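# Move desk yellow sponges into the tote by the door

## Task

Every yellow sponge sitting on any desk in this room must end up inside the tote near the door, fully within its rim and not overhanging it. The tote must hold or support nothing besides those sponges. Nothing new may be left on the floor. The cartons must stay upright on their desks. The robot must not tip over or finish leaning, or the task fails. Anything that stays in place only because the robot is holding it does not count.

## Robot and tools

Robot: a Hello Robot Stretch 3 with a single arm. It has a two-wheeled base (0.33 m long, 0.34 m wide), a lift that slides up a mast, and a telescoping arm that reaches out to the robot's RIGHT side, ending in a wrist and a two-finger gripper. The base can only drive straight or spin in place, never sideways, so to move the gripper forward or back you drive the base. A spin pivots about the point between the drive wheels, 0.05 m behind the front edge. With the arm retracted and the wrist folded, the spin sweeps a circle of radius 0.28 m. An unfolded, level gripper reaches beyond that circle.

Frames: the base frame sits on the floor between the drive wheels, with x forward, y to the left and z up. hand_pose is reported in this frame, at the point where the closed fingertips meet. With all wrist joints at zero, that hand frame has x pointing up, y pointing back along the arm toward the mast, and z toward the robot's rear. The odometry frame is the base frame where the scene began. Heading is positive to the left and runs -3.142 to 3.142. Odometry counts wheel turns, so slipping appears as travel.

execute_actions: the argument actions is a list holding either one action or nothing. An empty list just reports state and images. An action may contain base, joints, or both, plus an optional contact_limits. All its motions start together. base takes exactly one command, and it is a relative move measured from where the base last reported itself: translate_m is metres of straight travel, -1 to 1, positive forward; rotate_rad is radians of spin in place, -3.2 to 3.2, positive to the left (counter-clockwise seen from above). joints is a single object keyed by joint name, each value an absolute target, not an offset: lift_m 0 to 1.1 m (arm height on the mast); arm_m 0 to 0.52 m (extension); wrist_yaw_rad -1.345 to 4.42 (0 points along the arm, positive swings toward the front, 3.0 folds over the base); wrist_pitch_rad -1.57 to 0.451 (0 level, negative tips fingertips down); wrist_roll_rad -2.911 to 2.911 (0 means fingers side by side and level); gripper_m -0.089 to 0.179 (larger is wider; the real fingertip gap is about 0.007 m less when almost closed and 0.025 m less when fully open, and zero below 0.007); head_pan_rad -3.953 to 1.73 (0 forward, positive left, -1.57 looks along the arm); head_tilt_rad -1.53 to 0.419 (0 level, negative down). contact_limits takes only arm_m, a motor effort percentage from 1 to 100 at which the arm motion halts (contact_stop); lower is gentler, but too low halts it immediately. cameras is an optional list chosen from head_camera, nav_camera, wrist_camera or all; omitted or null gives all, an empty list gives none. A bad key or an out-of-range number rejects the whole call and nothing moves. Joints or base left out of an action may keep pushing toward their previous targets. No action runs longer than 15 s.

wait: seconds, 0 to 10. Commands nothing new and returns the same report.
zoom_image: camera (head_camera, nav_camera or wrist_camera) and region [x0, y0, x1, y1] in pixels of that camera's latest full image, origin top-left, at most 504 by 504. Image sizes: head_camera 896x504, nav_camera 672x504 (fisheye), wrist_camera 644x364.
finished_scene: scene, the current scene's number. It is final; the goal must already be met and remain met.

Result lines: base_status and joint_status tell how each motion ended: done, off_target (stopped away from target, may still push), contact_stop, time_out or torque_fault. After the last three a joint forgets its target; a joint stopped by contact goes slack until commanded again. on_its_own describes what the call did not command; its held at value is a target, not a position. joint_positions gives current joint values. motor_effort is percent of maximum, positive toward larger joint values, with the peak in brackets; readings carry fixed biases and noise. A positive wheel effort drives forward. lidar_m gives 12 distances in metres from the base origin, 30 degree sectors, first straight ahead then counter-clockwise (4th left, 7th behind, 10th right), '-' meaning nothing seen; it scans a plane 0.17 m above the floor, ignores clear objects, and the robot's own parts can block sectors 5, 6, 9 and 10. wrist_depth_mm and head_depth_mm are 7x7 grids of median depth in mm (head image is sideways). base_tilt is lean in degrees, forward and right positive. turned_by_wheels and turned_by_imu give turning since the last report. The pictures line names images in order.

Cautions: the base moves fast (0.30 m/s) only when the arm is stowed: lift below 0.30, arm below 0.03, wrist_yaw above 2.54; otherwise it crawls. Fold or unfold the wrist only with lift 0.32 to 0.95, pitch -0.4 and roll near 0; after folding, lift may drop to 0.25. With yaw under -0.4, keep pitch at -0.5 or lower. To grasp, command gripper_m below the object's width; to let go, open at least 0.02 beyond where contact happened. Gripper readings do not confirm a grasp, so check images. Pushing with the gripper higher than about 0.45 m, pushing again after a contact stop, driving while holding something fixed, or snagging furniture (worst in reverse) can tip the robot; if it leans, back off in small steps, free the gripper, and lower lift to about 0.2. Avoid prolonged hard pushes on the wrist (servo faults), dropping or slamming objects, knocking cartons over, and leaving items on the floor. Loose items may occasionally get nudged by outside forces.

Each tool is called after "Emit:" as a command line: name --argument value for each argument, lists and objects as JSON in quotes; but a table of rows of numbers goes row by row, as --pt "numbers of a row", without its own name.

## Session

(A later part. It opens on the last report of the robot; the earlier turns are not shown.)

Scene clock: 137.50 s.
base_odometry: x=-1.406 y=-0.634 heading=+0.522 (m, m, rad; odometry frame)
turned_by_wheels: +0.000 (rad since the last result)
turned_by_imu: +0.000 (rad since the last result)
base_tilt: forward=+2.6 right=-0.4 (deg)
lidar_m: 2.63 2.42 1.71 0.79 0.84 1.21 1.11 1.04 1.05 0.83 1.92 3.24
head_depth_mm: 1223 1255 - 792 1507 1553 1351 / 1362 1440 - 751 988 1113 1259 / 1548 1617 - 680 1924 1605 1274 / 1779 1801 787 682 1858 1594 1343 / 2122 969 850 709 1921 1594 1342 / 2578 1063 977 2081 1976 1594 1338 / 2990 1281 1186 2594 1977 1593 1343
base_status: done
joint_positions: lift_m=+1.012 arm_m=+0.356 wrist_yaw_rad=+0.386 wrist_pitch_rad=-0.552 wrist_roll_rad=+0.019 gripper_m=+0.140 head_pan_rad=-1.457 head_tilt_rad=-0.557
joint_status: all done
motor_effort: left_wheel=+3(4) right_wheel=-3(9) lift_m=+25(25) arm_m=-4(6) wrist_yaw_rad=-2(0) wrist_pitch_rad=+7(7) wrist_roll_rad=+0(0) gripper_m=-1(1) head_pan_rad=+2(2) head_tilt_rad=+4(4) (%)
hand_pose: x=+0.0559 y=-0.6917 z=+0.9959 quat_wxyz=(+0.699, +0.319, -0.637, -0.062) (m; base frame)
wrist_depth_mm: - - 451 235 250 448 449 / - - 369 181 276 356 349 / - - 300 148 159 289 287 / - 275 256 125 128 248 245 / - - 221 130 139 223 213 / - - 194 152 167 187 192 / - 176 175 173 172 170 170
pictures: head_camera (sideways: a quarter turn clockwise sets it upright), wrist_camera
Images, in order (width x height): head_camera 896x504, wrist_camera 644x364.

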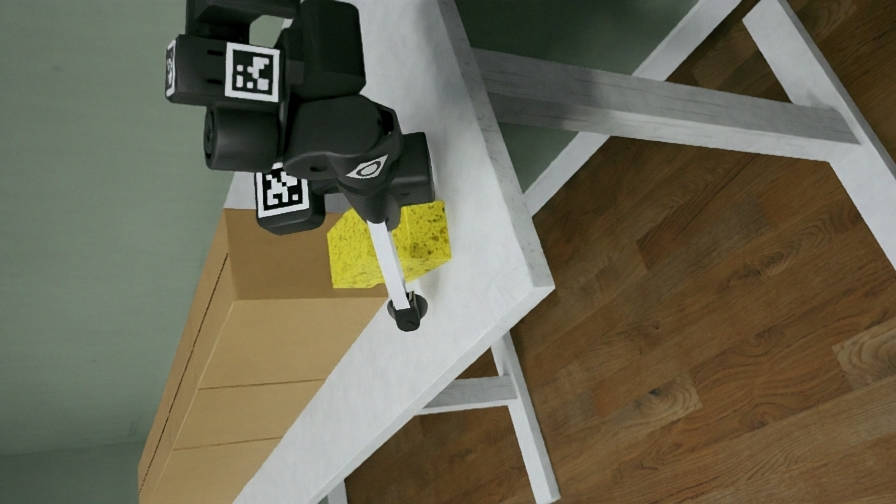

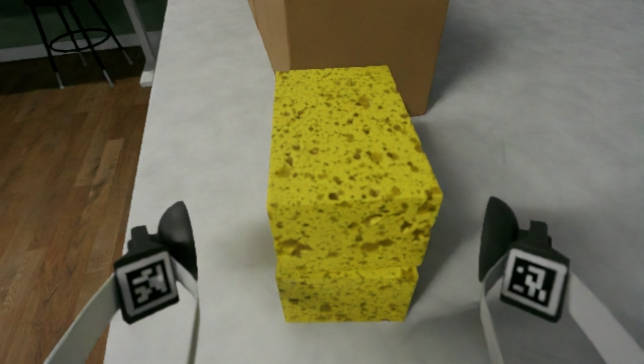

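Emit:
execute_actions --actions '[{"joints":{"arm_m":0.363,"gripper_m":0.013}}]' --cameras '["wrist_camera"]'

Emit:
execute_actions --actions '[{"joints":{"lift_m":1.03}}]' --cameras '["wrist_camera","head_camera"]'

Scene clock: 140.83 s.
base_odometry: x=-1.406 y=-0.634 heading=+0.522 (m, m, rad; odometry frame)
turned_by_wheels: +0.000 (rad since the last result)
turned_by_imu: +0.000 (rad since the last result)
base_tilt: forward=+2.6 right=-0.4 (deg)
lidar_m: 2.63 2.42 1.71 0.79 0.84 1.21 1.11 1.04 1.05 0.83 1.91 3.23
head_depth_mm: 1224 1250 905 790 1501 1546 1342 / 1358 1444 - 750 985 1113 1261 / 1546 1622 - 682 1917 1605 1273 / 1786 1802 787 679 1847 1601 1340 / 2101 966 849 742 1921 1602 1335 / 2562 1057 977 2078 1972 1593 1335 / 2989 1282 1186 2591 1977 1596 1331
base_status: not commanded
joint_positions: lift_m=+1.012 arm_m=+0.363 wrist_yaw_rad=+0.386 wrist_pitch_rad=-0.552 wrist_roll_rad=+0.019 gripper_m=+0.014 head_pan_rad=-1.457 head_tilt_rad=-0.557
joint_status: all done
motor_effort: left_wheel=+2(3) right_wheel=-3(3) lift_m=+25(25) arm_m=+3(3) wrist_yaw_rad=-1(1) wrist_pitch_rad=+7(7) wrist_roll_rad=+0(0) gripper_m=-18(99) head_pan_rad=+3(2) head_tilt_rad=+4(4) (%)
hand_pose: x=+0.0559 y=-0.6980 z=+0.9960 quat_wxyz=(+0.699, +0.319, -0.637, -0.062) (m; base frame)
wrist_depth_mm: - - 452 228 244 449 449 / - - 369 180 273 355 351 / - - 304 147 277 295 292 / - 276 248 124 127 248 246 / - 230 213 120 121 216 212 / - 202 186 144 143 191 189 / - 177 174 167 169 170 169
pictures: wrist_camera
Images, in order (width x height): wrist_camera 644x364.

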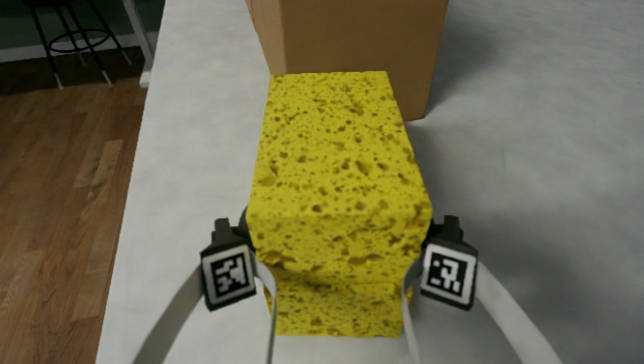

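Scene clock: 141.73 s.
base_odometry: x=-1.406 y=-0.634 heading=+0.522 (m, m, rad; odometry frame)
turned_by_wheels: +0.000 (rad since the last result)
turned_by_imu: +0.000 (rad since the last result)
base_tilt: forward=+2.6 right=-0.4 (deg)
lidar_m: 2.64 2.42 1.70 0.79 0.84 1.21 1.11 1.04 1.05 0.83 1.92 3.26
head_depth_mm: 1219 - 933 791 1509 1553 1348 / 1368 - - 751 986 1116 1261 / 1541 1654 - 684 1928 1590 1279 / 1773 1819 752 680 1867 1600 1338 / 2122 970 850 725 1918 1592 1339 / 2553 1058 979 2076 1969 1591 1338 / 3033 1282 1184 2606 1974 1589 1337
base_status: not commanded
joint_positions: lift_m=+1.030 arm_m=+0.363 wrist_yaw_rad=+0.386 wrist_pitch_rad=-0.552 wrist_roll_rad=+0.019 gripper_m=+0.014 head_pan_rad=-1.457 head_tilt_rad=-0.557
joint_status: all done
motor_effort: left_wheel=+2(3) right_wheel=-2(3) lift_m=+34(34) arm_m=+2(3) wrist_yaw_rad=+0(1) wrist_pitch_rad=+7(7) wrist_roll_rad=+0(0) gripper_m=-17(18) head_pan_rad=+1(2) head_tilt_rad=+6(5) (%)
hand_pose: x=+0.0559 y=-0.6980 z=+1.0136 quat_wxyz=(+0.699, +0.319, -0.637, -0.062) (m; base frame)
wrist_depth_mm: - - 498 229 245 501 493 / - - 406 180 275 391 385 / - - 331 146 299 320 319 / - - 272 123 127 273 269 / - 260 233 120 120 236 237 / - 227 205 143 143 208 208 / - 202 192 171 185 188 186
pictures: head_camera (sideways: a quarter turn clockwise sets it upright), wrist_camera
Images, in order (width x height): head_camera 896x504, wrist_camera 644x364.

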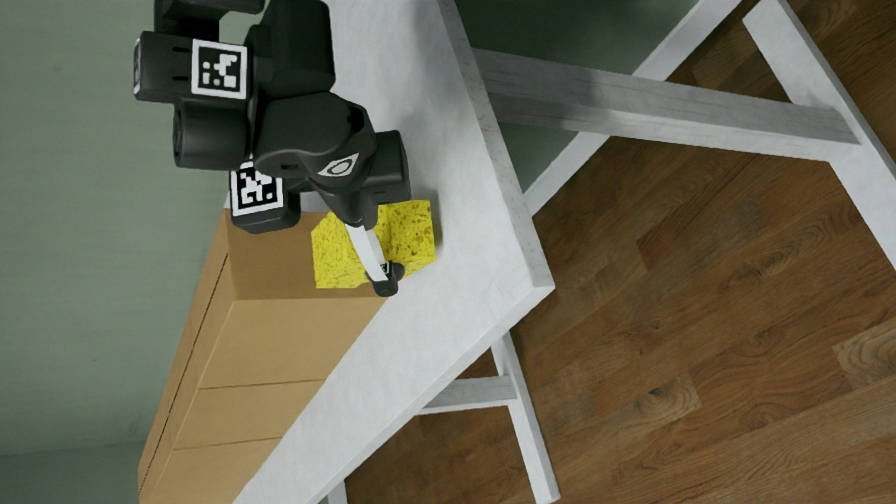

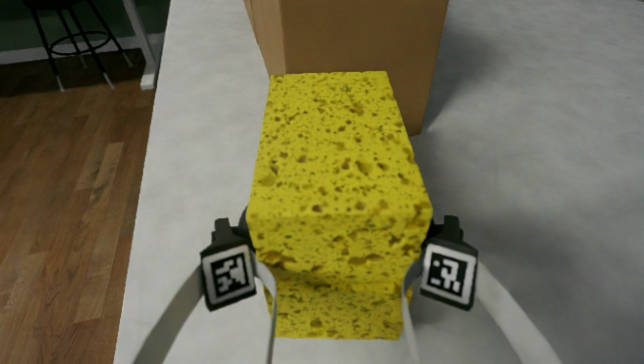

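Emit:
execute_actions --actions '[{"base":{"translate_m":0.32},"joints":{"arm_m":0.0,"head_pan_rad":0.0,"head_tilt_rad":-0.5}}]' --cameras '["wrist_camera","head_camera"]'

Scene clock: 148.47 s.
base_odometry: x=-1.129 y=-0.475 heading=+0.522 (m, m, rad; odometry frame)
turned_by_wheels: +0.000 (rad since the last result)
turned_by_imu: +0.001 (rad since the last result)
base_tilt: forward=+2.6 right=-0.4 (deg)
lidar_m: 2.32 2.14 1.58 1.46 1.37 1.39 1.39 1.29 0.93 1.69 2.93 3.12
head_depth_mm: 3257 3557 3813 2930 2136 1686 1394 / 3000 3262 3619 2899 2128 1689 1392 / 2808 2984 3270 2892 2127 1686 1386 / 2588 2793 3022 2881 2120 1680 1390 / 2459 2633 2791 2850 2107 1674 1385 / 2321 2459 2630 2739 2106 1671 1391 / 2161 2245 2336 2457 2103 1670 1385
base_status: done
joint_positions: lift_m=+1.030 arm_m=+0.001 wrist_yaw_rad=+0.386 wrist_pitch_rad=-0.552 wrist_roll_rad=+0.019 gripper_m=+0.014 head_pan_rad=-0.007 head_tilt_rad=-0.507
joint_status: all done
motor_effort: left_wheel=+3(7) right_wheel=-3(4) lift_m=+33(33) arm_m=-5(5) wrist_yaw_rad=-1(0) wrist_pitch_rad=+7(7) wrist_roll_rad=+1(1) gripper_m=-18(18) head_pan_rad=+1(31) head_tilt_rad=+3(14) (%)
hand_pose: x=+0.0559 y=-0.3367 z=+1.0136 quat_wxyz=(+0.699, +0.319, -0.637, -0.062) (m; base frame)
wrist_depth_mm: - - - - - 532 465 / - - - 180 - - 408 / - - - 147 - - - / - - - 123 127 - - / - - - 119 121 - - / - - - 143 142 - - / - - - 171 - - -
pictures: head_camera (sideways: a quarter turn clockwise sets it upright), wrist_camera
Images, in order (width x height): head_camera 896x504, wrist_camera 644x364.

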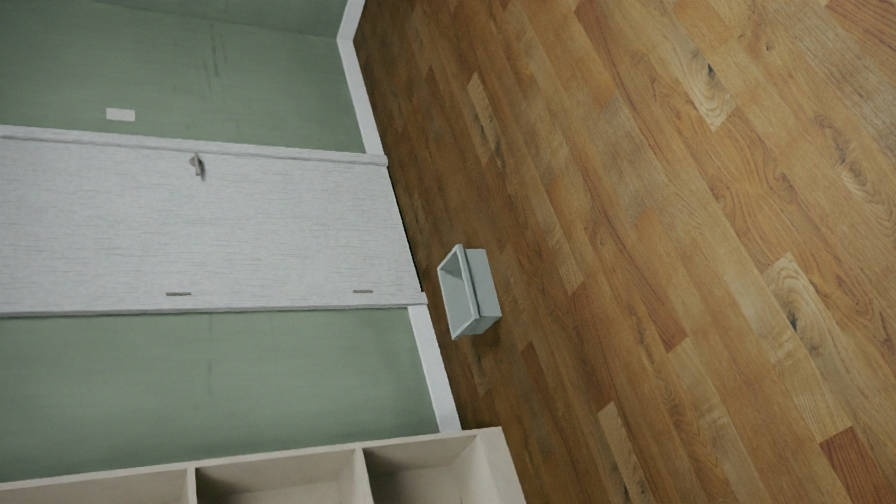

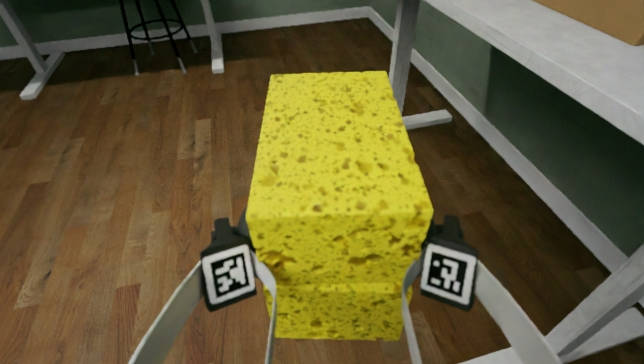

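Emit:
zoom_image --camera "head_camera" --region '[400, 220, 530, 360]'

Region (400, 220, 530, 360) of head_camera's 896x504 image, scaled by 3.600, with more detail than that image has; it fills the left 468 columns of this view, and the rest is white.

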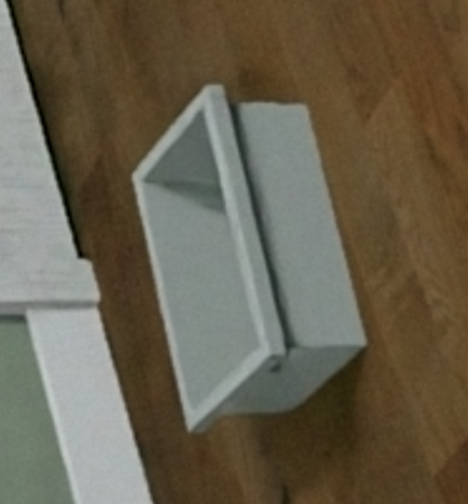

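Emit:
execute_actions --actions '[{"base":{"rotate_rad":0.19},"joints":{"lift_m":0.95}}]' --cameras '[]'

Emit:
execute_actions --actions '[{"base":{"translate_m":0.72},"joints":{"lift_m":0.295,"wrist_yaw_rad":2.6,"head_pan_rad":-0.3,"head_tilt_rad":-0.7}}]' --cameras '["wrist_camera","nav_camera"]'

Scene clock: 159.40 s.
base_odometry: x=-1.129 y=-0.475 heading=+0.712 (m, m, rad; odometry frame)
turned_by_wheels: +0.190 (rad since the last result)
turned_by_imu: +0.188 (rad since the last result)
base_tilt: forward=+2.7 right=-0.5 (deg)
lidar_m: 2.32 2.14 1.57 1.40 1.38 1.47 1.32 1.29 0.93 1.83 2.73 3.18
head_depth_mm: 2639 2868 3139 2908 2145 1676 1393 / 2529 2727 2947 2898 2123 1684 1394 / 2431 2623 2819 2682 2127 1680 1382 / 2301 2490 2692 2810 2109 1682 1386 / 2162 2333 2405 2510 2113 1670 1385 / 2107 2225 2369 2536 2120 1684 1386 / 2034 2141 2263 2441 2108 1671 1387
base_status: done
joint_positions: lift_m=+0.950 arm_m=+0.001 wrist_yaw_rad=+0.386 wrist_pitch_rad=-0.552 wrist_roll_rad=+0.019 gripper_m=+0.014 head_pan_rad=-0.007 head_tilt_rad=-0.507
joint_status: all done
motor_effort: left_wheel=-4(10) right_wheel=+4(8) lift_m=+25(28) arm_m=-4(5) wrist_yaw_rad=-1(1) wrist_pitch_rad=+7(7) wrist_roll_rad=+0(1) gripper_m=-18(18) head_pan_rad=+2(2) head_tilt_rad=+5(5) (%)
hand_pose: x=+0.0559 y=-0.3367 z=+0.9339 quat_wxyz=(+0.699, +0.319, -0.637, -0.062) (m; base frame)
wrist_depth_mm: - - - - - - - / - - - 180 - - - / - - - 146 - - - / - - - 123 127 - - / - - - 119 120 - - / - - - 143 143 - - / - - - 170 - - -
pictures: none
No camera images: the call's "cameras" was empty. Leave "cameras" out to get every camera's image.

Scene clock: 167.60 s.
base_odometry: x=-0.584 y=-0.004 heading=+0.712 (m, m, rad; odometry frame)
turned_by_wheels: +0.000 (rad since the last result)
turned_by_imu: +0.003 (rad since the last result)
base_tilt: forward=+2.6 right=-0.4 (deg)
lidar_m: 1.60 1.50 1.94 1.38 1.68 1.34 1.98 1.49 1.98 2.70 2.44 2.33
head_depth_mm: 2737 3143 2796 2152 1724 1446 1246 / 2513 2811 2810 2138 1719 1440 1242 / 2244 2519 2688 2127 1716 1439 1241 / 2081 2307 2548 2061 1702 1440 1240 / 1920 2113 2342 2019 1709 1445 1236 / 1815 1963 2170 2122 1711 1443 1236 / 1696 1842 2002 2081 1688 1440 1234
base_status: done
joint_positions: lift_m=+0.295 arm_m=+0.001 wrist_yaw_rad=+2.598 wrist_pitch_rad=-0.552 wrist_roll_rad=+0.019 gripper_m=+0.014 head_pan_rad=-0.293 head_tilt_rad=-0.692
joint_status: all done
motor_effort: left_wheel=-5(14) right_wheel=+4(11) lift_m=+25(26) arm_m=-4(4) wrist_yaw_rad=+2(3) wrist_pitch_rad=+7(7) wrist_roll_rad=+0(1) gripper_m=-17(17) head_pan_rad=-3(17) head_tilt_rad=-4(22) (%)
hand_pose: x=+0.0851 y=+0.0295 z=+0.2789 quat_wxyz=(+0.369, +0.712, +0.000, +0.597) (m; base frame)
wrist_depth_mm: - - - - - - - / 863 879 856 180 823 819 809 / 702 707 700 146 630 671 662 / 598 600 570 123 127 572 570 / 530 509 314 120 121 498 487 / - - - 143 143 434 436 / - - - 170 386 394 390
pictures: nav_camera (sideways: a quarter turn counterclockwise sets it upright), wrist_camera
Images, in order (width x height): nav_camera 672x504, wrist_camera 644x364.

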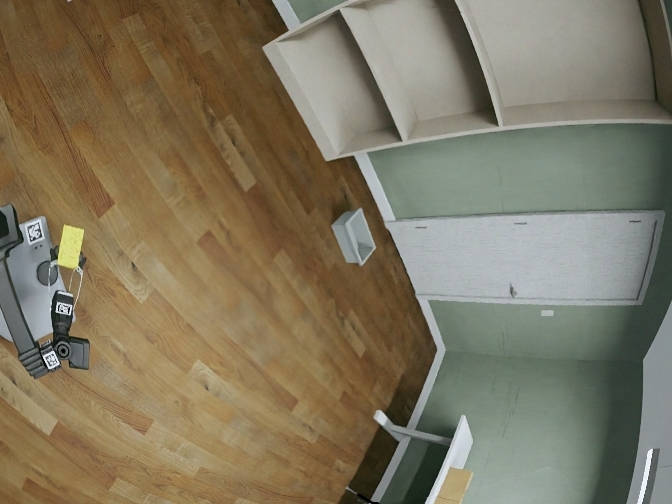

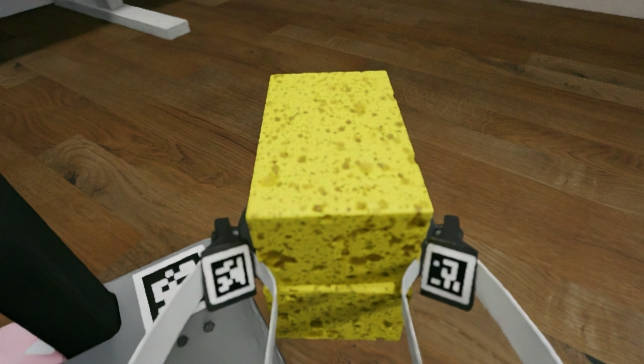

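Emit:
execute_actions --actions '[{"base":{"translate_m":1.0},"joints":{"head_pan_rad":-0.5,"head_tilt_rad":-1.0}}]' --cameras '["wrist_camera","head_camera"]'

Scene clock: 174.60 s.
base_odometry: x=+0.173 y=+0.649 heading=+0.712 (m, m, rad; odometry frame)
turned_by_wheels: +0.000 (rad since the last result)
turned_by_imu: +0.004 (rad since the last result)
base_tilt: forward=+2.7 right=-0.4 (deg)
lidar_m: 0.61 0.78 0.87 1.43 2.09 2.21 2.90 2.41 2.54 2.26 2.22 1.18
head_depth_mm: 2339 2133 1820 1575 1393 1246 1131 / 1909 2077 1822 1576 1388 1246 1138 / 1609 1927 1805 1575 1388 1237 1128 / 1397 1629 1762 1563 1356 1240 1126 / 1230 1402 1650 1560 1359 1236 1119 / 1117 1266 1453 1545 1380 1232 1121 / 1029 1141 1286 1461 1375 1236 1122
base_status: done
joint_positions: lift_m=+0.295 arm_m=+0.001 wrist_yaw_rad=+2.598 wrist_pitch_rad=-0.552 wrist_roll_rad=+0.019 gripper_m=+0.014 head_pan_rad=-0.493 head_tilt_rad=-0.988
joint_status: all done
motor_effort: left_wheel=-4(10) right_wheel=+4(12) lift_m=+26(25) arm_m=-4(4) wrist_yaw_rad=+2(2) wrist_pitch_rad=+7(7) wrist_roll_rad=+0(0) gripper_m=-18(18) head_pan_rad=-1(12) head_tilt_rad=-5(29) (%)
hand_pose: x=+0.0851 y=+0.0295 z=+0.2789 quat_wxyz=(+0.369, +0.712, +0.000, +0.597) (m; base frame)
wrist_depth_mm: - - 873 826 793 709 652 / 870 839 850 180 640 624 616 / 718 713 701 146 640 588 625 / 609 598 568 123 128 573 567 / 531 515 310 119 121 502 492 / - - - 143 142 442 439 / - - - 169 388 394 385
pictures: head_camera (sideways: a quarter turn clockwise sets it upright), wrist_camera
Images, in order (width x height): head_camera 896x504, wrist_camera 644x364.

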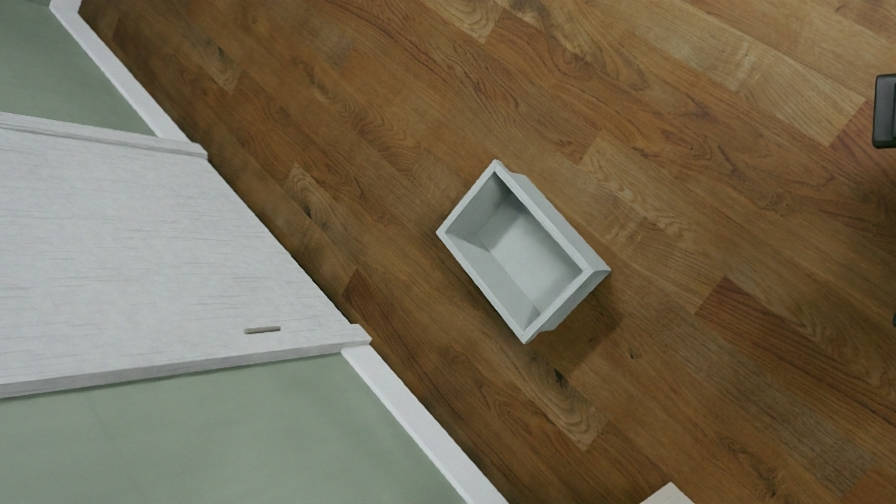

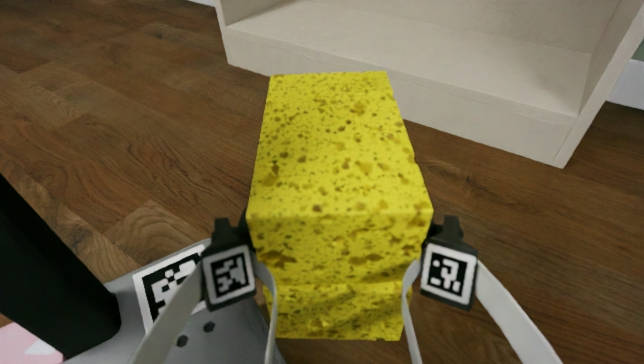

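Emit:
execute_actions --actions '[{"base":{"translate_m":0.2}}]' --cameras '[]'

Emit:
execute_actions --actions '[{"base":{"rotate_rad":1.153},"joints":{"arm_m":0.313,"wrist_yaw_rad":-0.848,"head_pan_rad":-1.75,"head_tilt_rad":-1.1}}]' --cameras '["wrist_camera","head_camera"]'

Scene clock: 179.40 s.
base_odometry: x=+0.325 y=+0.779 heading=+0.712 (m, m, rad; odometry frame)
turned_by_wheels: +0.000 (rad since the last result)
turned_by_imu: +0.001 (rad since the last result)
base_tilt: forward=+2.7 right=-0.5 (deg)
lidar_m: 0.73 0.42 0.72 0.82 1.77 2.32 3.08 2.59 3.25 2.17 2.07 0.94
head_depth_mm: 1872 2087 1821 1573 1389 1248 1132 / 1492 1846 1809 1583 1367 1247 1137 / 1268 1517 1755 1570 1349 1225 1128 / 1106 1285 1547 1574 1361 1223 1126 / 976 1125 1324 1508 1382 1239 1125 / 896 1011 1157 1359 1379 1236 1120 / 814 905 1026 1178 1324 1238 1106
base_status: done
joint_positions: lift_m=+0.295 arm_m=+0.001 wrist_yaw_rad=+2.598 wrist_pitch_rad=-0.552 wrist_roll_rad=+0.019 gripper_m=+0.014 head_pan_rad=-0.493 head_tilt_rad=-0.989
joint_status: not commanded
motor_effort: left_wheel=-5(10) right_wheel=+4(11) lift_m=+25(25) arm_m=-4(4) wrist_yaw_rad=+1(2) wrist_pitch_rad=+7(7) wrist_roll_rad=+1(1) gripper_m=-17(18) head_pan_rad=-3(2) head_tilt_rad=-5(7) (%)
hand_pose: x=+0.0851 y=+0.0295 z=+0.2789 quat_wxyz=(+0.369, +0.712, +0.000, +0.597) (m; base frame)
wrist_depth_mm: - 782 815 759 666 585 533 / 863 839 677 180 628 587 580 / 705 707 664 147 496 518 633 / 609 584 557 124 127 537 577 / 535 513 314 120 121 492 496 / - - - 143 142 437 438 / - - - 171 390 393 387
pictures: none
No camera images: the call's "cameras" was empty. Leave "cameras" out to get every camera's image.

Scene clock: 182.90 s.
base_odometry: x=+0.325 y=+0.779 heading=+1.864 (m, m, rad; odometry frame)
turned_by_wheels: +1.153 (rad since the last result)
turned_by_imu: +1.135 (rad since the last result)
base_tilt: forward=+2.6 right=-0.4 (deg)
lidar_m: 0.76 0.82 1.78 2.38 2.60 2.68 2.38 2.17 1.59 0.87 0.42 0.68
head_depth_mm: 2157 1858 1656 1463 1325 1224 1124 / 2043 1867 1656 1472 1327 1215 - / 1655 1824 1643 1402 1321 1230 - / 1369 1633 1641 1506 1282 1207 - / 1165 1348 1571 1479 1306 1202 1104 / 1030 1162 1375 1440 1320 1201 1111 / 929 1037 1170 1355 1313 1173 1104
base_status: done
joint_positions: lift_m=+0.295 arm_m=+0.313 wrist_yaw_rad=-0.845 wrist_pitch_rad=-0.552 wrist_roll_rad=+0.019 gripper_m=+0.014 head_pan_rad=-1.743 head_tilt_rad=-1.087
joint_status: all done
motor_effort: left_wheel=-4(13) right_wheel=+4(11) lift_m=+26(25) arm_m=+3(2) wrist_yaw_rad=-2(3) wrist_pitch_rad=+7(7) wrist_roll_rad=+0(0) gripper_m=-17(18) head_pan_rad=-3(31) head_tilt_rad=-6(19) (%)
hand_pose: x=-0.1753 y=-0.5938 z=+0.2789 quat_wxyz=(+0.535, -0.107, -0.704, -0.454) (m; base frame)
wrist_depth_mm: 632 - - - - - - / 631 838 853 180 833 813 811 / 619 691 675 146 631 660 667 / 571 600 565 123 127 567 569 / 530 524 492 120 120 494 490 / 454 452 312 143 142 431 433 / 405 405 381 170 316 390 390
pictures: head_camera (sideways: a quarter turn clockwise sets it upright), wrist_camera
Images, in order (width x height): head_camera 896x504, wrist_camera 644x364.

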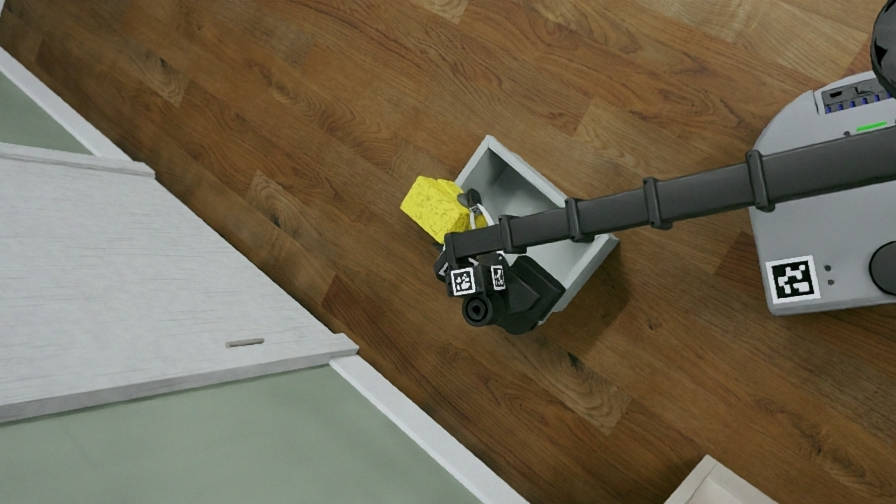

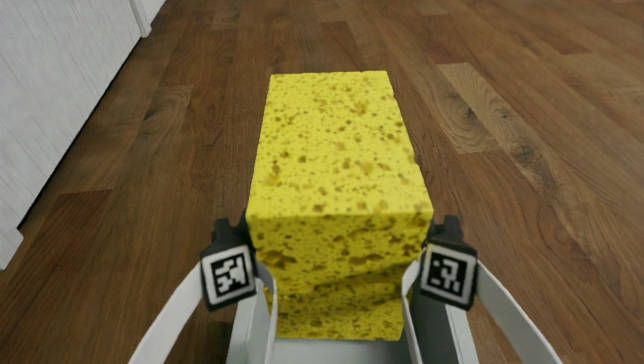

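Emit:
zoom_image --camera "wrist_camera" --region '[180, 220, 520, 364]'

Emit:
zoom_image --camera "head_camera" --region '[380, 110, 640, 350]'

Region (180, 220, 520, 364) of wrist_camera's 644x364 image, scaled by 1.482; it fills the top 213 rows of this view, and the rest is white.

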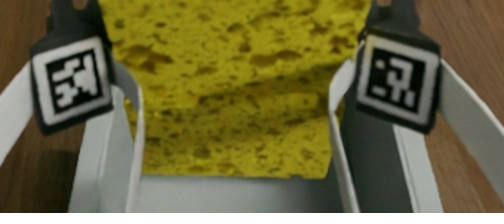

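Region (380, 110, 640, 350) of head_camera's 896x504 image, scaled by 1.938, with more detail than that image has; it fills the top 465 rows of this view, and the rest is white.

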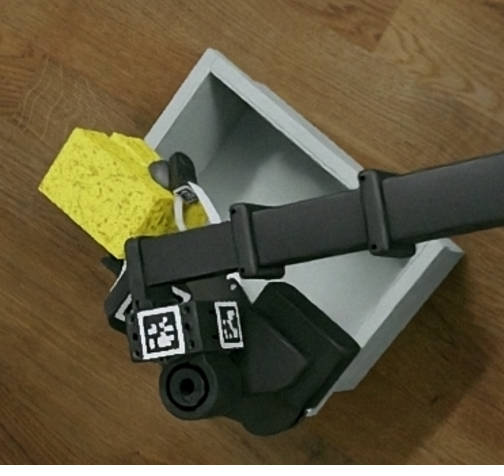

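Emit:
execute_actions --actions '[{"base":{"translate_m":-0.017},"joints":{"arm_m":0.306,"lift_m":0.17}}]' --cameras '["wrist_camera"]'

Scene clock: 188.17 s.
base_odometry: x=+0.330 y=+0.763 heading=+1.864 (m, m, rad; odometry frame)
turned_by_wheels: +0.000 (rad since the last result)
turned_by_imu: +0.000 (rad since the last result)
base_tilt: forward=+2.6 right=-0.4 (deg)
lidar_m: 0.77 0.84 1.78 2.39 2.60 2.68 2.35 2.15 0.58 0.59 0.43 0.53
head_depth_mm: 2155 1873 1647 1469 1336 1213 1122 / 2051 1869 1648 1463 1328 1215 - / 1685 1833 1638 1471 1320 1222 - / 1393 1665 1642 1482 1270 1203 - / 1186 1383 1572 1459 1303 1212 1102 / 1035 1193 1384 1454 1317 1206 1104 / 942 1056 1201 1367 1317 1183 1104
base_status: done
joint_positions: lift_m=+0.170 arm_m=+0.306 wrist_yaw_rad=-0.846 wrist_pitch_rad=-0.552 wrist_roll_rad=+0.019 gripper_m=+0.014 head_pan_rad=-1.743 head_tilt_rad=-1.087
joint_status: all done
motor_effort: left_wheel=-4(11) right_wheel=+4(6) lift_m=+26(25) arm_m=-5(5) wrist_yaw_rad=-1(2) wrist_pitch_rad=+7(7) wrist_roll_rad=+0(0) gripper_m=-18(18) head_pan_rad=-2(2) head_tilt_rad=-6(6) (%)
hand_pose: x=-0.1753 y=-0.5875 z=+0.1539 quat_wxyz=(+0.535, -0.107, -0.704, -0.454) (m; base frame)
wrist_depth_mm: 670 778 771 755 732 730 717 / 599 608 591 179 579 574 568 / 499 491 479 147 257 476 464 / 411 408 250 123 127 399 388 / 360 353 205 119 121 339 344 / 318 309 226 143 143 299 302 / 283 270 264 170 264 193 273
pictures: wrist_camera
Images, in order (width x height): wrist_camera 644x364.

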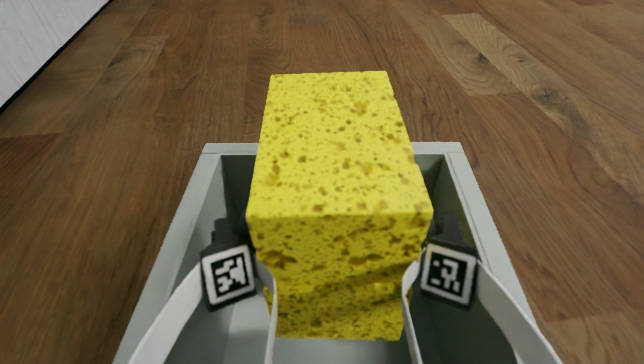

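Emit:
execute_actions --actions '[{"joints":{"lift_m":0.075}}]' --cameras '["wrist_camera","head_camera"]'

Scene clock: 190.63 s.
base_odometry: x=+0.330 y=+0.763 heading=+1.864 (m, m, rad; odometry frame)
turned_by_wheels: +0.000 (rad since the last result)
turned_by_imu: +0.000 (rad since the last result)
base_tilt: forward=+2.6 right=-0.5 (deg)
lidar_m: 0.77 0.83 1.78 2.40 2.58 2.66 2.36 2.16 1.62 0.89 0.43 0.53
head_depth_mm: 2161 1874 1649 1469 1328 1212 1116 / 2052 1868 1646 1471 1325 1208 - / 1685 1828 1645 1470 1311 1221 - / 1392 1649 1629 1466 1279 1209 - / 1188 1376 1579 1463 1310 1204 1100 / 1033 1193 1389 1456 1321 1200 1110 / 943 1056 1197 1372 1314 1187 1107
base_status: not commanded
joint_positions: lift_m=+0.084 arm_m=+0.306 wrist_yaw_rad=-0.846 wrist_pitch_rad=-0.523 wrist_roll_rad=+0.019 gripper_m=+0.014 head_pan_rad=-1.743 head_tilt_rad=-1.087
joint_status: lift_m contact_stop (moved -0.086 of -0.095)
on_its_own: lift_m is slack since a contact_stop, until your next command for it (your +0.075 is given up)
motor_effort: left_wheel=-6(7) right_wheel=+8(13) lift_m=+28(30) arm_m=-4(4) wrist_yaw_rad=+0(2) wrist_pitch_rad=-2(11) wrist_roll_rad=+0(0) gripper_m=-17(18) head_pan_rad=-2(2) head_tilt_rad=-7(6) (%)
hand_pose: x=-0.1787 y=-0.5903 z=+0.0744 quat_wxyz=(+0.541, -0.118, -0.703, -0.446) (m; base frame)
wrist_depth_mm: 593 615 606 578 574 575 554 / 469 442 209 180 203 202 432 / 370 167 229 146 222 163 347 / 300 151 227 123 127 162 125 / 115 151 206 120 121 162 110 / 113 151 214 143 142 147 106 / 113 141 201 168 192 177 106
pictures: head_camera (sideways: a quarter turn clockwise sets it upright), wrist_camera
Images, in order (width x height): head_camera 896x504, wrist_camera 644x364.

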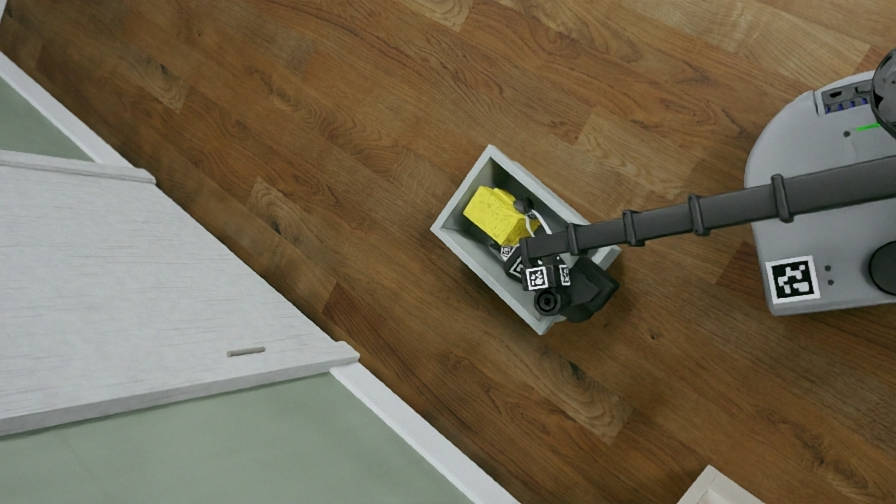

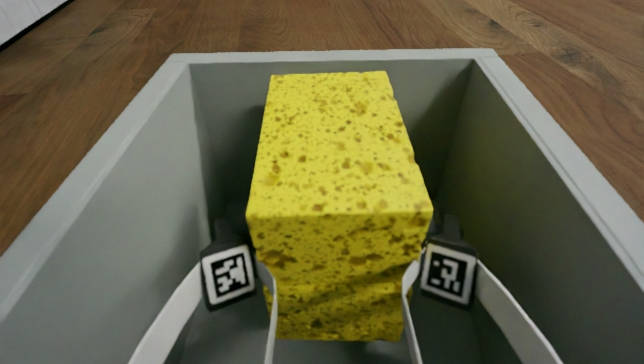

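Emit:
execute_actions --actions '[]'

Scene clock: 193.63 s.
base_odometry: x=+0.330 y=+0.763 heading=+1.864 (m, m, rad; odometry frame)
turned_by_wheels: +0.000 (rad since the last result)
turned_by_imu: +0.000 (rad since the last result)
base_tilt: forward=+2.7 right=-0.5 (deg)
lidar_m: 0.77 0.84 1.79 2.40 2.58 2.68 2.36 2.16 1.62 0.89 0.43 0.53
head_depth_mm: 2166 1875 1647 1471 1331 1216 1119 / 2071 1880 1636 1468 1331 1212 - / 1681 1829 1642 1466 1314 1224 - / 1392 1665 1636 1461 1278 1206 - / 1180 1380 1579 1468 1301 1203 1104 / 1036 1193 1383 1461 1317 1201 1110 / 945 1057 1201 1370 1308 1189 1110
base_status: not commanded
joint_positions: lift_m=+0.085 arm_m=+0.306 wrist_yaw_rad=-0.846 wrist_pitch_rad=-0.524 wrist_roll_rad=+0.019 gripper_m=+0.014 head_pan_rad=-1.743 head_tilt_rad=-1.087
joint_status: lift_m contact_stop (moved -0.086 of -0.095)
on_its_own: lift_m is slack since a contact_stop, until your next command for it (your +0.075 is given up)
motor_effort: left_wheel=-6(7) right_wheel=+8(13) lift_m=+29(30) arm_m=-5(4) wrist_yaw_rad=-1(2) wrist_pitch_rad=-2(11) wrist_roll_rad=+1(0) gripper_m=-17(18) head_pan_rad=-2(2) head_tilt_rad=-5(6) (%)
hand_pose: x=-0.1786 y=-0.5902 z=+0.0742 quat_wxyz=(+0.541, -0.117, -0.703, -0.447) (m; base frame)
wrist_depth_mm: 592 612 590 582 585 562 552 / 469 434 211 179 205 200 424 / 370 165 226 147 222 163 349 / 296 151 228 124 127 163 125 / 115 151 207 119 121 163 110 / 113 151 214 143 143 146 106 / 112 141 200 169 194 177 106
pictures: head_camera (sideways: a quarter turn clockwise sets it upright), nav_camera (sideways: a quarter turn counterclockwise sets it upright), wrist_camera
Images, in order (width x height): head_camera 896x504, nav_camera 672x504, wrist_camera 644x364.

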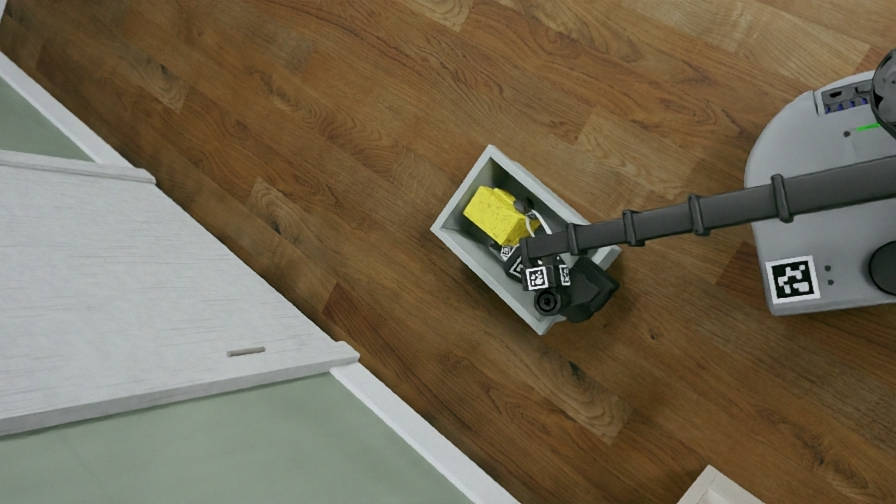

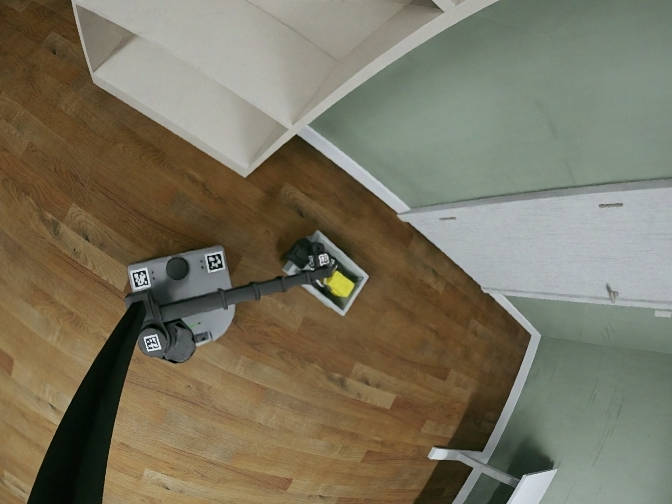

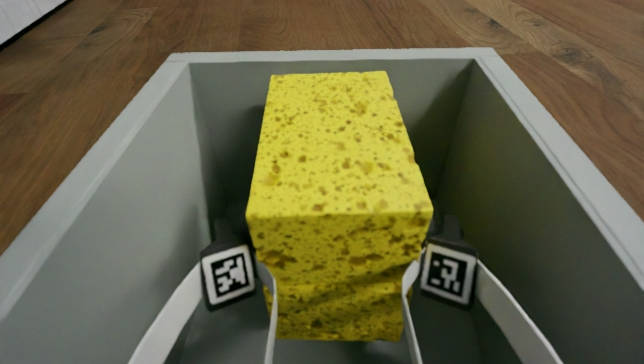

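Emit:
execute_actions --actions '[{"joints":{"lift_m":0.092,"wrist_pitch_rad":-0.62}}]' --cameras '["wrist_camera"]'

Scene clock: 195.10 s.
base_odometry: x=+0.330 y=+0.763 heading=+1.864 (m, m, rad; odometry frame)
turned_by_wheels: +0.000 (rad since the last result)
turned_by_imu: +0.000 (rad since the last result)
base_tilt: forward=+2.6 right=-0.4 (deg)
lidar_m: 0.77 0.84 1.78 2.39 2.58 2.67 2.36 2.16 1.62 0.89 0.43 0.53
head_depth_mm: 2169 1865 1647 1476 1329 1214 1116 / 2059 1853 1654 1471 1326 1213 - / 1682 1821 1637 1467 1309 1227 - / 1399 1655 1629 1460 1270 1208 - / 1188 1376 1575 1462 1295 1206 1102 / 1037 1191 1388 1458 1317 1206 1109 / 946 1053 1199 1366 1318 1191 1103
base_status: not commanded
joint_positions: lift_m=+0.092 arm_m=+0.306 wrist_yaw_rad=-0.846 wrist_pitch_rad=-0.623 wrist_roll_rad=+0.019 gripper_m=+0.014 head_pan_rad=-1.743 head_tilt_rad=-1.087
joint_status: all done
motor_effort: left_wheel=-6(6) right_wheel=+6(8) lift_m=+32(31) arm_m=-4(4) wrist_yaw_rad=-1(2) wrist_pitch_rad=+1(1) wrist_roll_rad=+1(1) gripper_m=-18(18) head_pan_rad=-2(3) head_tilt_rad=-7(7) (%)
hand_pose: x=-0.1668 y=-0.5797 z=+0.0614 quat_wxyz=(+0.518, -0.083, -0.708, -0.474) (m; base frame)
wrist_depth_mm: 463 433 199 197 195 191 427 / 380 163 213 180 212 162 349 / 302 152 237 147 234 162 129 / 116 152 230 123 127 162 111 / 113 151 208 120 121 162 106 / 113 151 201 143 143 146 106 / 113 141 189 169 183 175 106
pictures: wrist_camera
Images, in order (width x height): wrist_camera 644x364.

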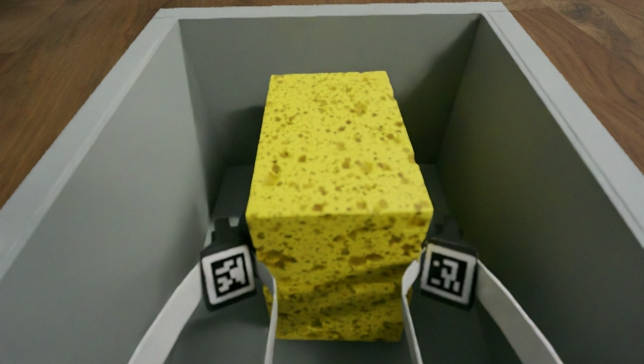

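Emit:
execute_actions --actions '[{"joints":{"wrist_pitch_rad":-0.655}}]' --cameras '["wrist_camera"]'

Emit:
execute_actions --actions '[{"joints":{"gripper_m":0.095}}]' --cameras '["wrist_camera","head_camera"]'

Scene clock: 196.33 s.
base_odometry: x=+0.330 y=+0.763 heading=+1.864 (m, m, rad; odometry frame)
turned_by_wheels: +0.000 (rad since the last result)
turned_by_imu: +0.000 (rad since the last result)
base_tilt: forward=+2.6 right=-0.4 (deg)
lidar_m: 0.77 0.84 1.78 2.40 2.59 2.67 2.36 2.15 1.62 0.89 0.43 0.53
head_depth_mm: 2162 1881 1650 1463 1329 1214 1117 / 2068 1874 1649 1465 1327 1209 - / 1679 1826 1638 1468 1306 1226 - / 1395 1663 1637 1461 1275 1206 - / 1190 1378 1576 1461 1285 1208 1104 / 1034 1194 1387 1453 1325 1207 1110 / 945 1052 1198 1374 1318 1187 1105
base_status: not commanded
joint_positions: lift_m=+0.092 arm_m=+0.306 wrist_yaw_rad=-0.846 wrist_pitch_rad=-0.646 wrist_roll_rad=+0.019 gripper_m=+0.014 head_pan_rad=-1.743 head_tilt_rad=-1.087
joint_status: all done
motor_effort: left_wheel=-6(6) right_wheel=+6(6) lift_m=+28(32) arm_m=-4(4) wrist_yaw_rad=-2(2) wrist_pitch_rad=-3(3) wrist_roll_rad=+0(1) gripper_m=-17(17) head_pan_rad=-1(4) head_tilt_rad=-6(7) (%)
hand_pose: x=-0.1638 y=-0.5771 z=+0.0572 quat_wxyz=(+0.512, -0.075, -0.708, -0.480) (m; base frame)
wrist_depth_mm: 440 191 194 194 193 177 408 / 365 155 216 179 212 161 324 / 127 152 240 147 233 162 119 / 114 152 231 124 127 162 106 / 113 152 207 119 121 162 106 / 113 151 196 143 143 146 106 / 113 141 186 170 180 175 106
pictures: wrist_camera
Images, in order (width x height): wrist_camera 644x364.

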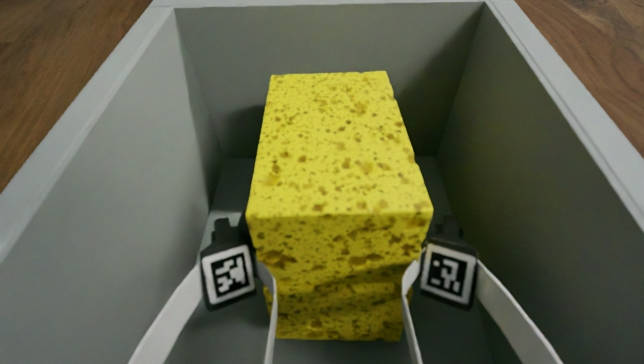

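Scene clock: 197.63 s.
base_odometry: x=+0.330 y=+0.763 heading=+1.864 (m, m, rad; odometry frame)
turned_by_wheels: +0.000 (rad since the last result)
turned_by_imu: +0.000 (rad since the last result)
base_tilt: forward=+2.6 right=-0.4 (deg)
lidar_m: 0.77 0.83 1.78 2.39 2.59 2.67 2.36 2.16 1.62 0.89 0.43 0.53
head_depth_mm: 2161 1872 1650 1467 1334 1217 1117 / 2063 1865 1642 1470 1330 1214 - / 1686 1824 1637 1473 1308 1223 - / 1394 1659 1632 1459 1271 1208 - / 1190 1377 1581 1459 1284 1208 1101 / 1030 1194 1382 1450 1320 1205 1109 / 942 1055 1203 1374 1317 1190 1110
base_status: not commanded
joint_positions: lift_m=+0.092 arm_m=+0.306 wrist_yaw_rad=-0.846 wrist_pitch_rad=-0.646 wrist_roll_rad=+0.019 gripper_m=+0.095 head_pan_rad=-1.743 head_tilt_rad=-1.087
joint_status: all done
motor_effort: left_wheel=-6(6) right_wheel=+6(6) lift_m=+28(29) arm_m=-5(4) wrist_yaw_rad=-1(1) wrist_pitch_rad=-2(3) wrist_roll_rad=+0(0) gripper_m=+0(85) head_pan_rad=-2(3) head_tilt_rad=-4(6) (%)
hand_pose: x=-0.1638 y=-0.5771 z=+0.0572 quat_wxyz=(+0.512, -0.075, -0.708, -0.480) (m; base frame)
wrist_depth_mm: 443 191 195 193 194 179 401 / 366 155 214 207 215 161 328 / 127 152 238 160 236 162 119 / 114 152 239 139 233 162 106 / 113 152 127 126 127 151 106 / 113 142 196 146 154 141 106 / 113 163 186 174 181 176 101
pictures: head_camera (sideways: a quarter turn clockwise sets it upright), wrist_camera
Images, in order (width x height): head_camera 896x504, wrist_camera 644x364.

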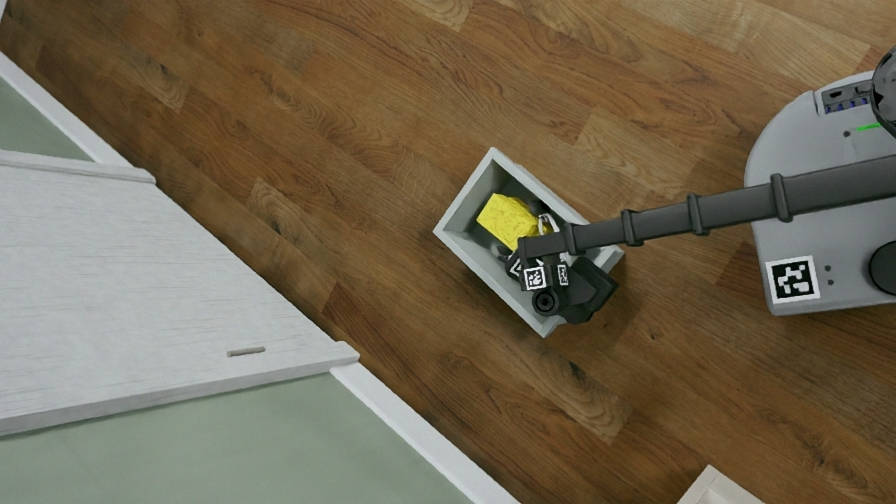

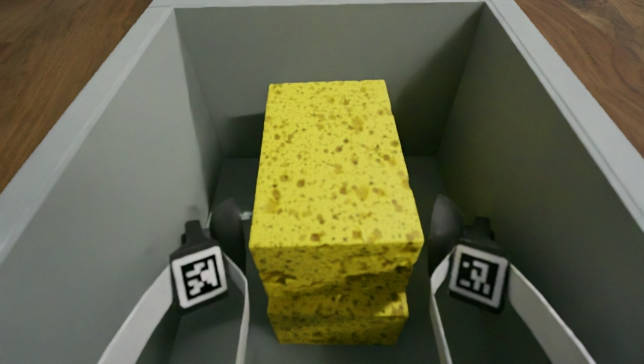

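Emit:
execute_actions --actions '[{"joints":{"lift_m":0.2,"wrist_pitch_rad":-0.45,"head_pan_rad":-3.14,"head_tilt_rad":-0.6}}]' --cameras '["wrist_camera"]'

Emit:
execute_actions --actions '[{"base":{"rotate_rad":-0.05},"joints":{"lift_m":0.295,"wrist_pitch_rad":-0.4,"wrist_yaw_rad":2.6,"arm_m":0.0,"gripper_m":0.05}}]' --cameras '["head_camera","nav_camera"]'

Scene clock: 207.27 s.
base_odometry: x=+0.330 y=+0.763 heading=+1.864 (m, m, rad; odometry frame)
turned_by_wheels: +0.000 (rad since the last result)
turned_by_imu: +0.001 (rad since the last result)
base_tilt: forward=+2.6 right=-0.4 (deg)
lidar_m: 0.77 0.84 1.78 2.39 2.59 2.66 2.36 2.15 1.62 0.89 0.43 0.53
head_depth_mm: 2773 2982 3119 2430 1885 1540 1302 / 2971 3180 3297 2435 1884 1536 1304 / 3149 3417 3376 2414 1886 1534 1303 / 3344 3593 3393 2411 1865 1534 1297 / 3061 3251 3349 2401 1875 1535 1301 / 2806 2865 2904 2401 1873 1527 1298 / 2578 2097 2513 2372 1873 1523 1296
base_status: not commanded
joint_positions: lift_m=+0.200 arm_m=+0.306 wrist_yaw_rad=-0.846 wrist_pitch_rad=-0.473 wrist_roll_rad=+0.019 gripper_m=+0.095 head_pan_rad=-3.133 head_tilt_rad=-0.607
joint_status: all done
motor_effort: left_wheel=-4(5) right_wheel=+3(6) lift_m=+32(34) arm_m=-4(5) wrist_yaw_rad=+0(2) wrist_pitch_rad=+7(7) wrist_roll_rad=+0(0) gripper_m=+0(0) head_pan_rad=-2(31) head_tilt_rad=+4(35) (%)
hand_pose: x=-0.1841 y=-0.5951 z=+0.2004 quat_wxyz=(+0.552, -0.135, -0.700, -0.432) (m; base frame)
wrist_depth_mm: 672 - - - - - - / 664 826 790 758 786 748 752 / 621 629 609 620 590 593 580 / 519 514 508 505 490 486 481 / 439 431 297 291 284 427 413 / 375 373 321 264 313 368 360 / 332 324 268 234 299 307 320
pictures: wrist_camera
Images, in order (width x height): wrist_camera 644x364.

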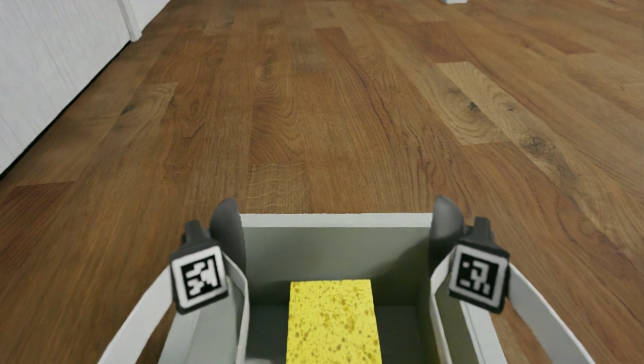

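Scene clock: 210.73 s.
base_odometry: x=+0.330 y=+0.763 heading=+1.814 (m, m, rad; odometry frame)
turned_by_wheels: -0.050 (rad since the last result)
turned_by_imu: -0.049 (rad since the last result)
base_tilt: forward=+2.7 right=-0.5 (deg)
lidar_m: 0.75 0.83 1.78 2.38 2.59 2.67 2.68 2.16 1.78 0.92 0.43 0.43
head_depth_mm: 2726 2892 3065 2435 1884 1545 1308 / 2927 3109 3232 2424 1884 1540 1307 / 3052 3334 3395 2412 1868 1533 1298 / 3290 3558 3369 2412 1873 1533 1297 / 3204 3457 3358 2403 1866 1531 1298 / 2943 3083 3141 2393 1867 1530 1295 / 2657 2515 2652 2410 1869 1528 1294
base_status: done
joint_positions: lift_m=+0.295 arm_m=+0.001 wrist_yaw_rad=+2.598 wrist_pitch_rad=-0.423 wrist_roll_rad=+0.019 gripper_m=+0.050 head_pan_rad=-3.133 head_tilt_rad=-0.606
joint_status: all done
motor_effort: left_wheel=+2(6) right_wheel=-2(4) lift_m=+34(34) arm_m=-5(6) wrist_yaw_rad=+2(2) wrist_pitch_rad=+7(9) wrist_roll_rad=+0(0) gripper_m=-1(85) head_pan_rad=-2(3) head_tilt_rad=+4(4) (%)
hand_pose: x=+0.0946 y=+0.0451 z=+0.3064 quat_wxyz=(+0.329, +0.712, -0.046, +0.619) (m; base frame)
wrist_depth_mm: - - - - - - 627 / - - - - - - 681 / 904 883 877 871 860 808 647 / 714 730 713 694 697 679 563 / 596 596 607 574 604 577 515 / 530 500 500 511 480 485 475 / - 458 436 442 439 432 429
pictures: head_camera (sideways: a quarter turn clockwise sets it upright), nav_camera (sideways: a quarter turn counterclockwise sets it upright)
Images, in order (width x height): head_camera 896x504, nav_camera 672x504.

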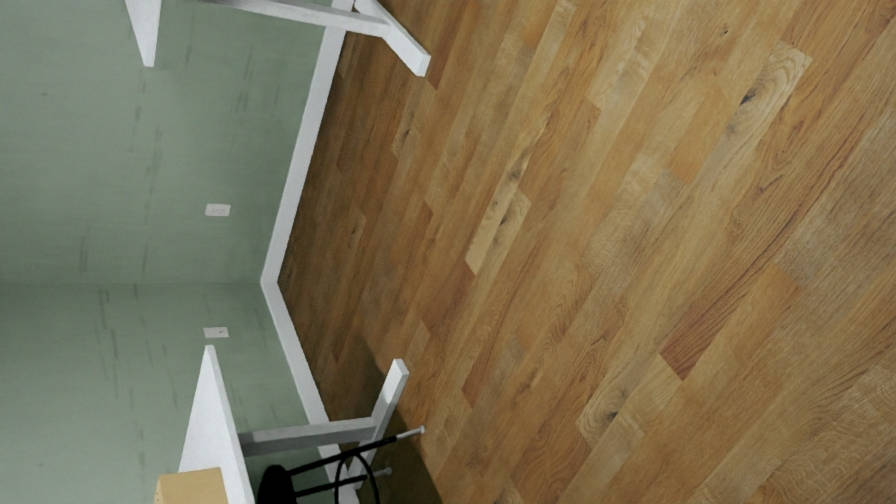

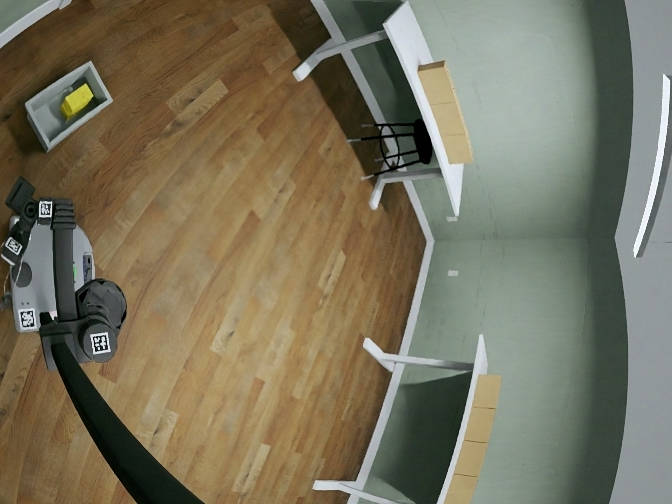

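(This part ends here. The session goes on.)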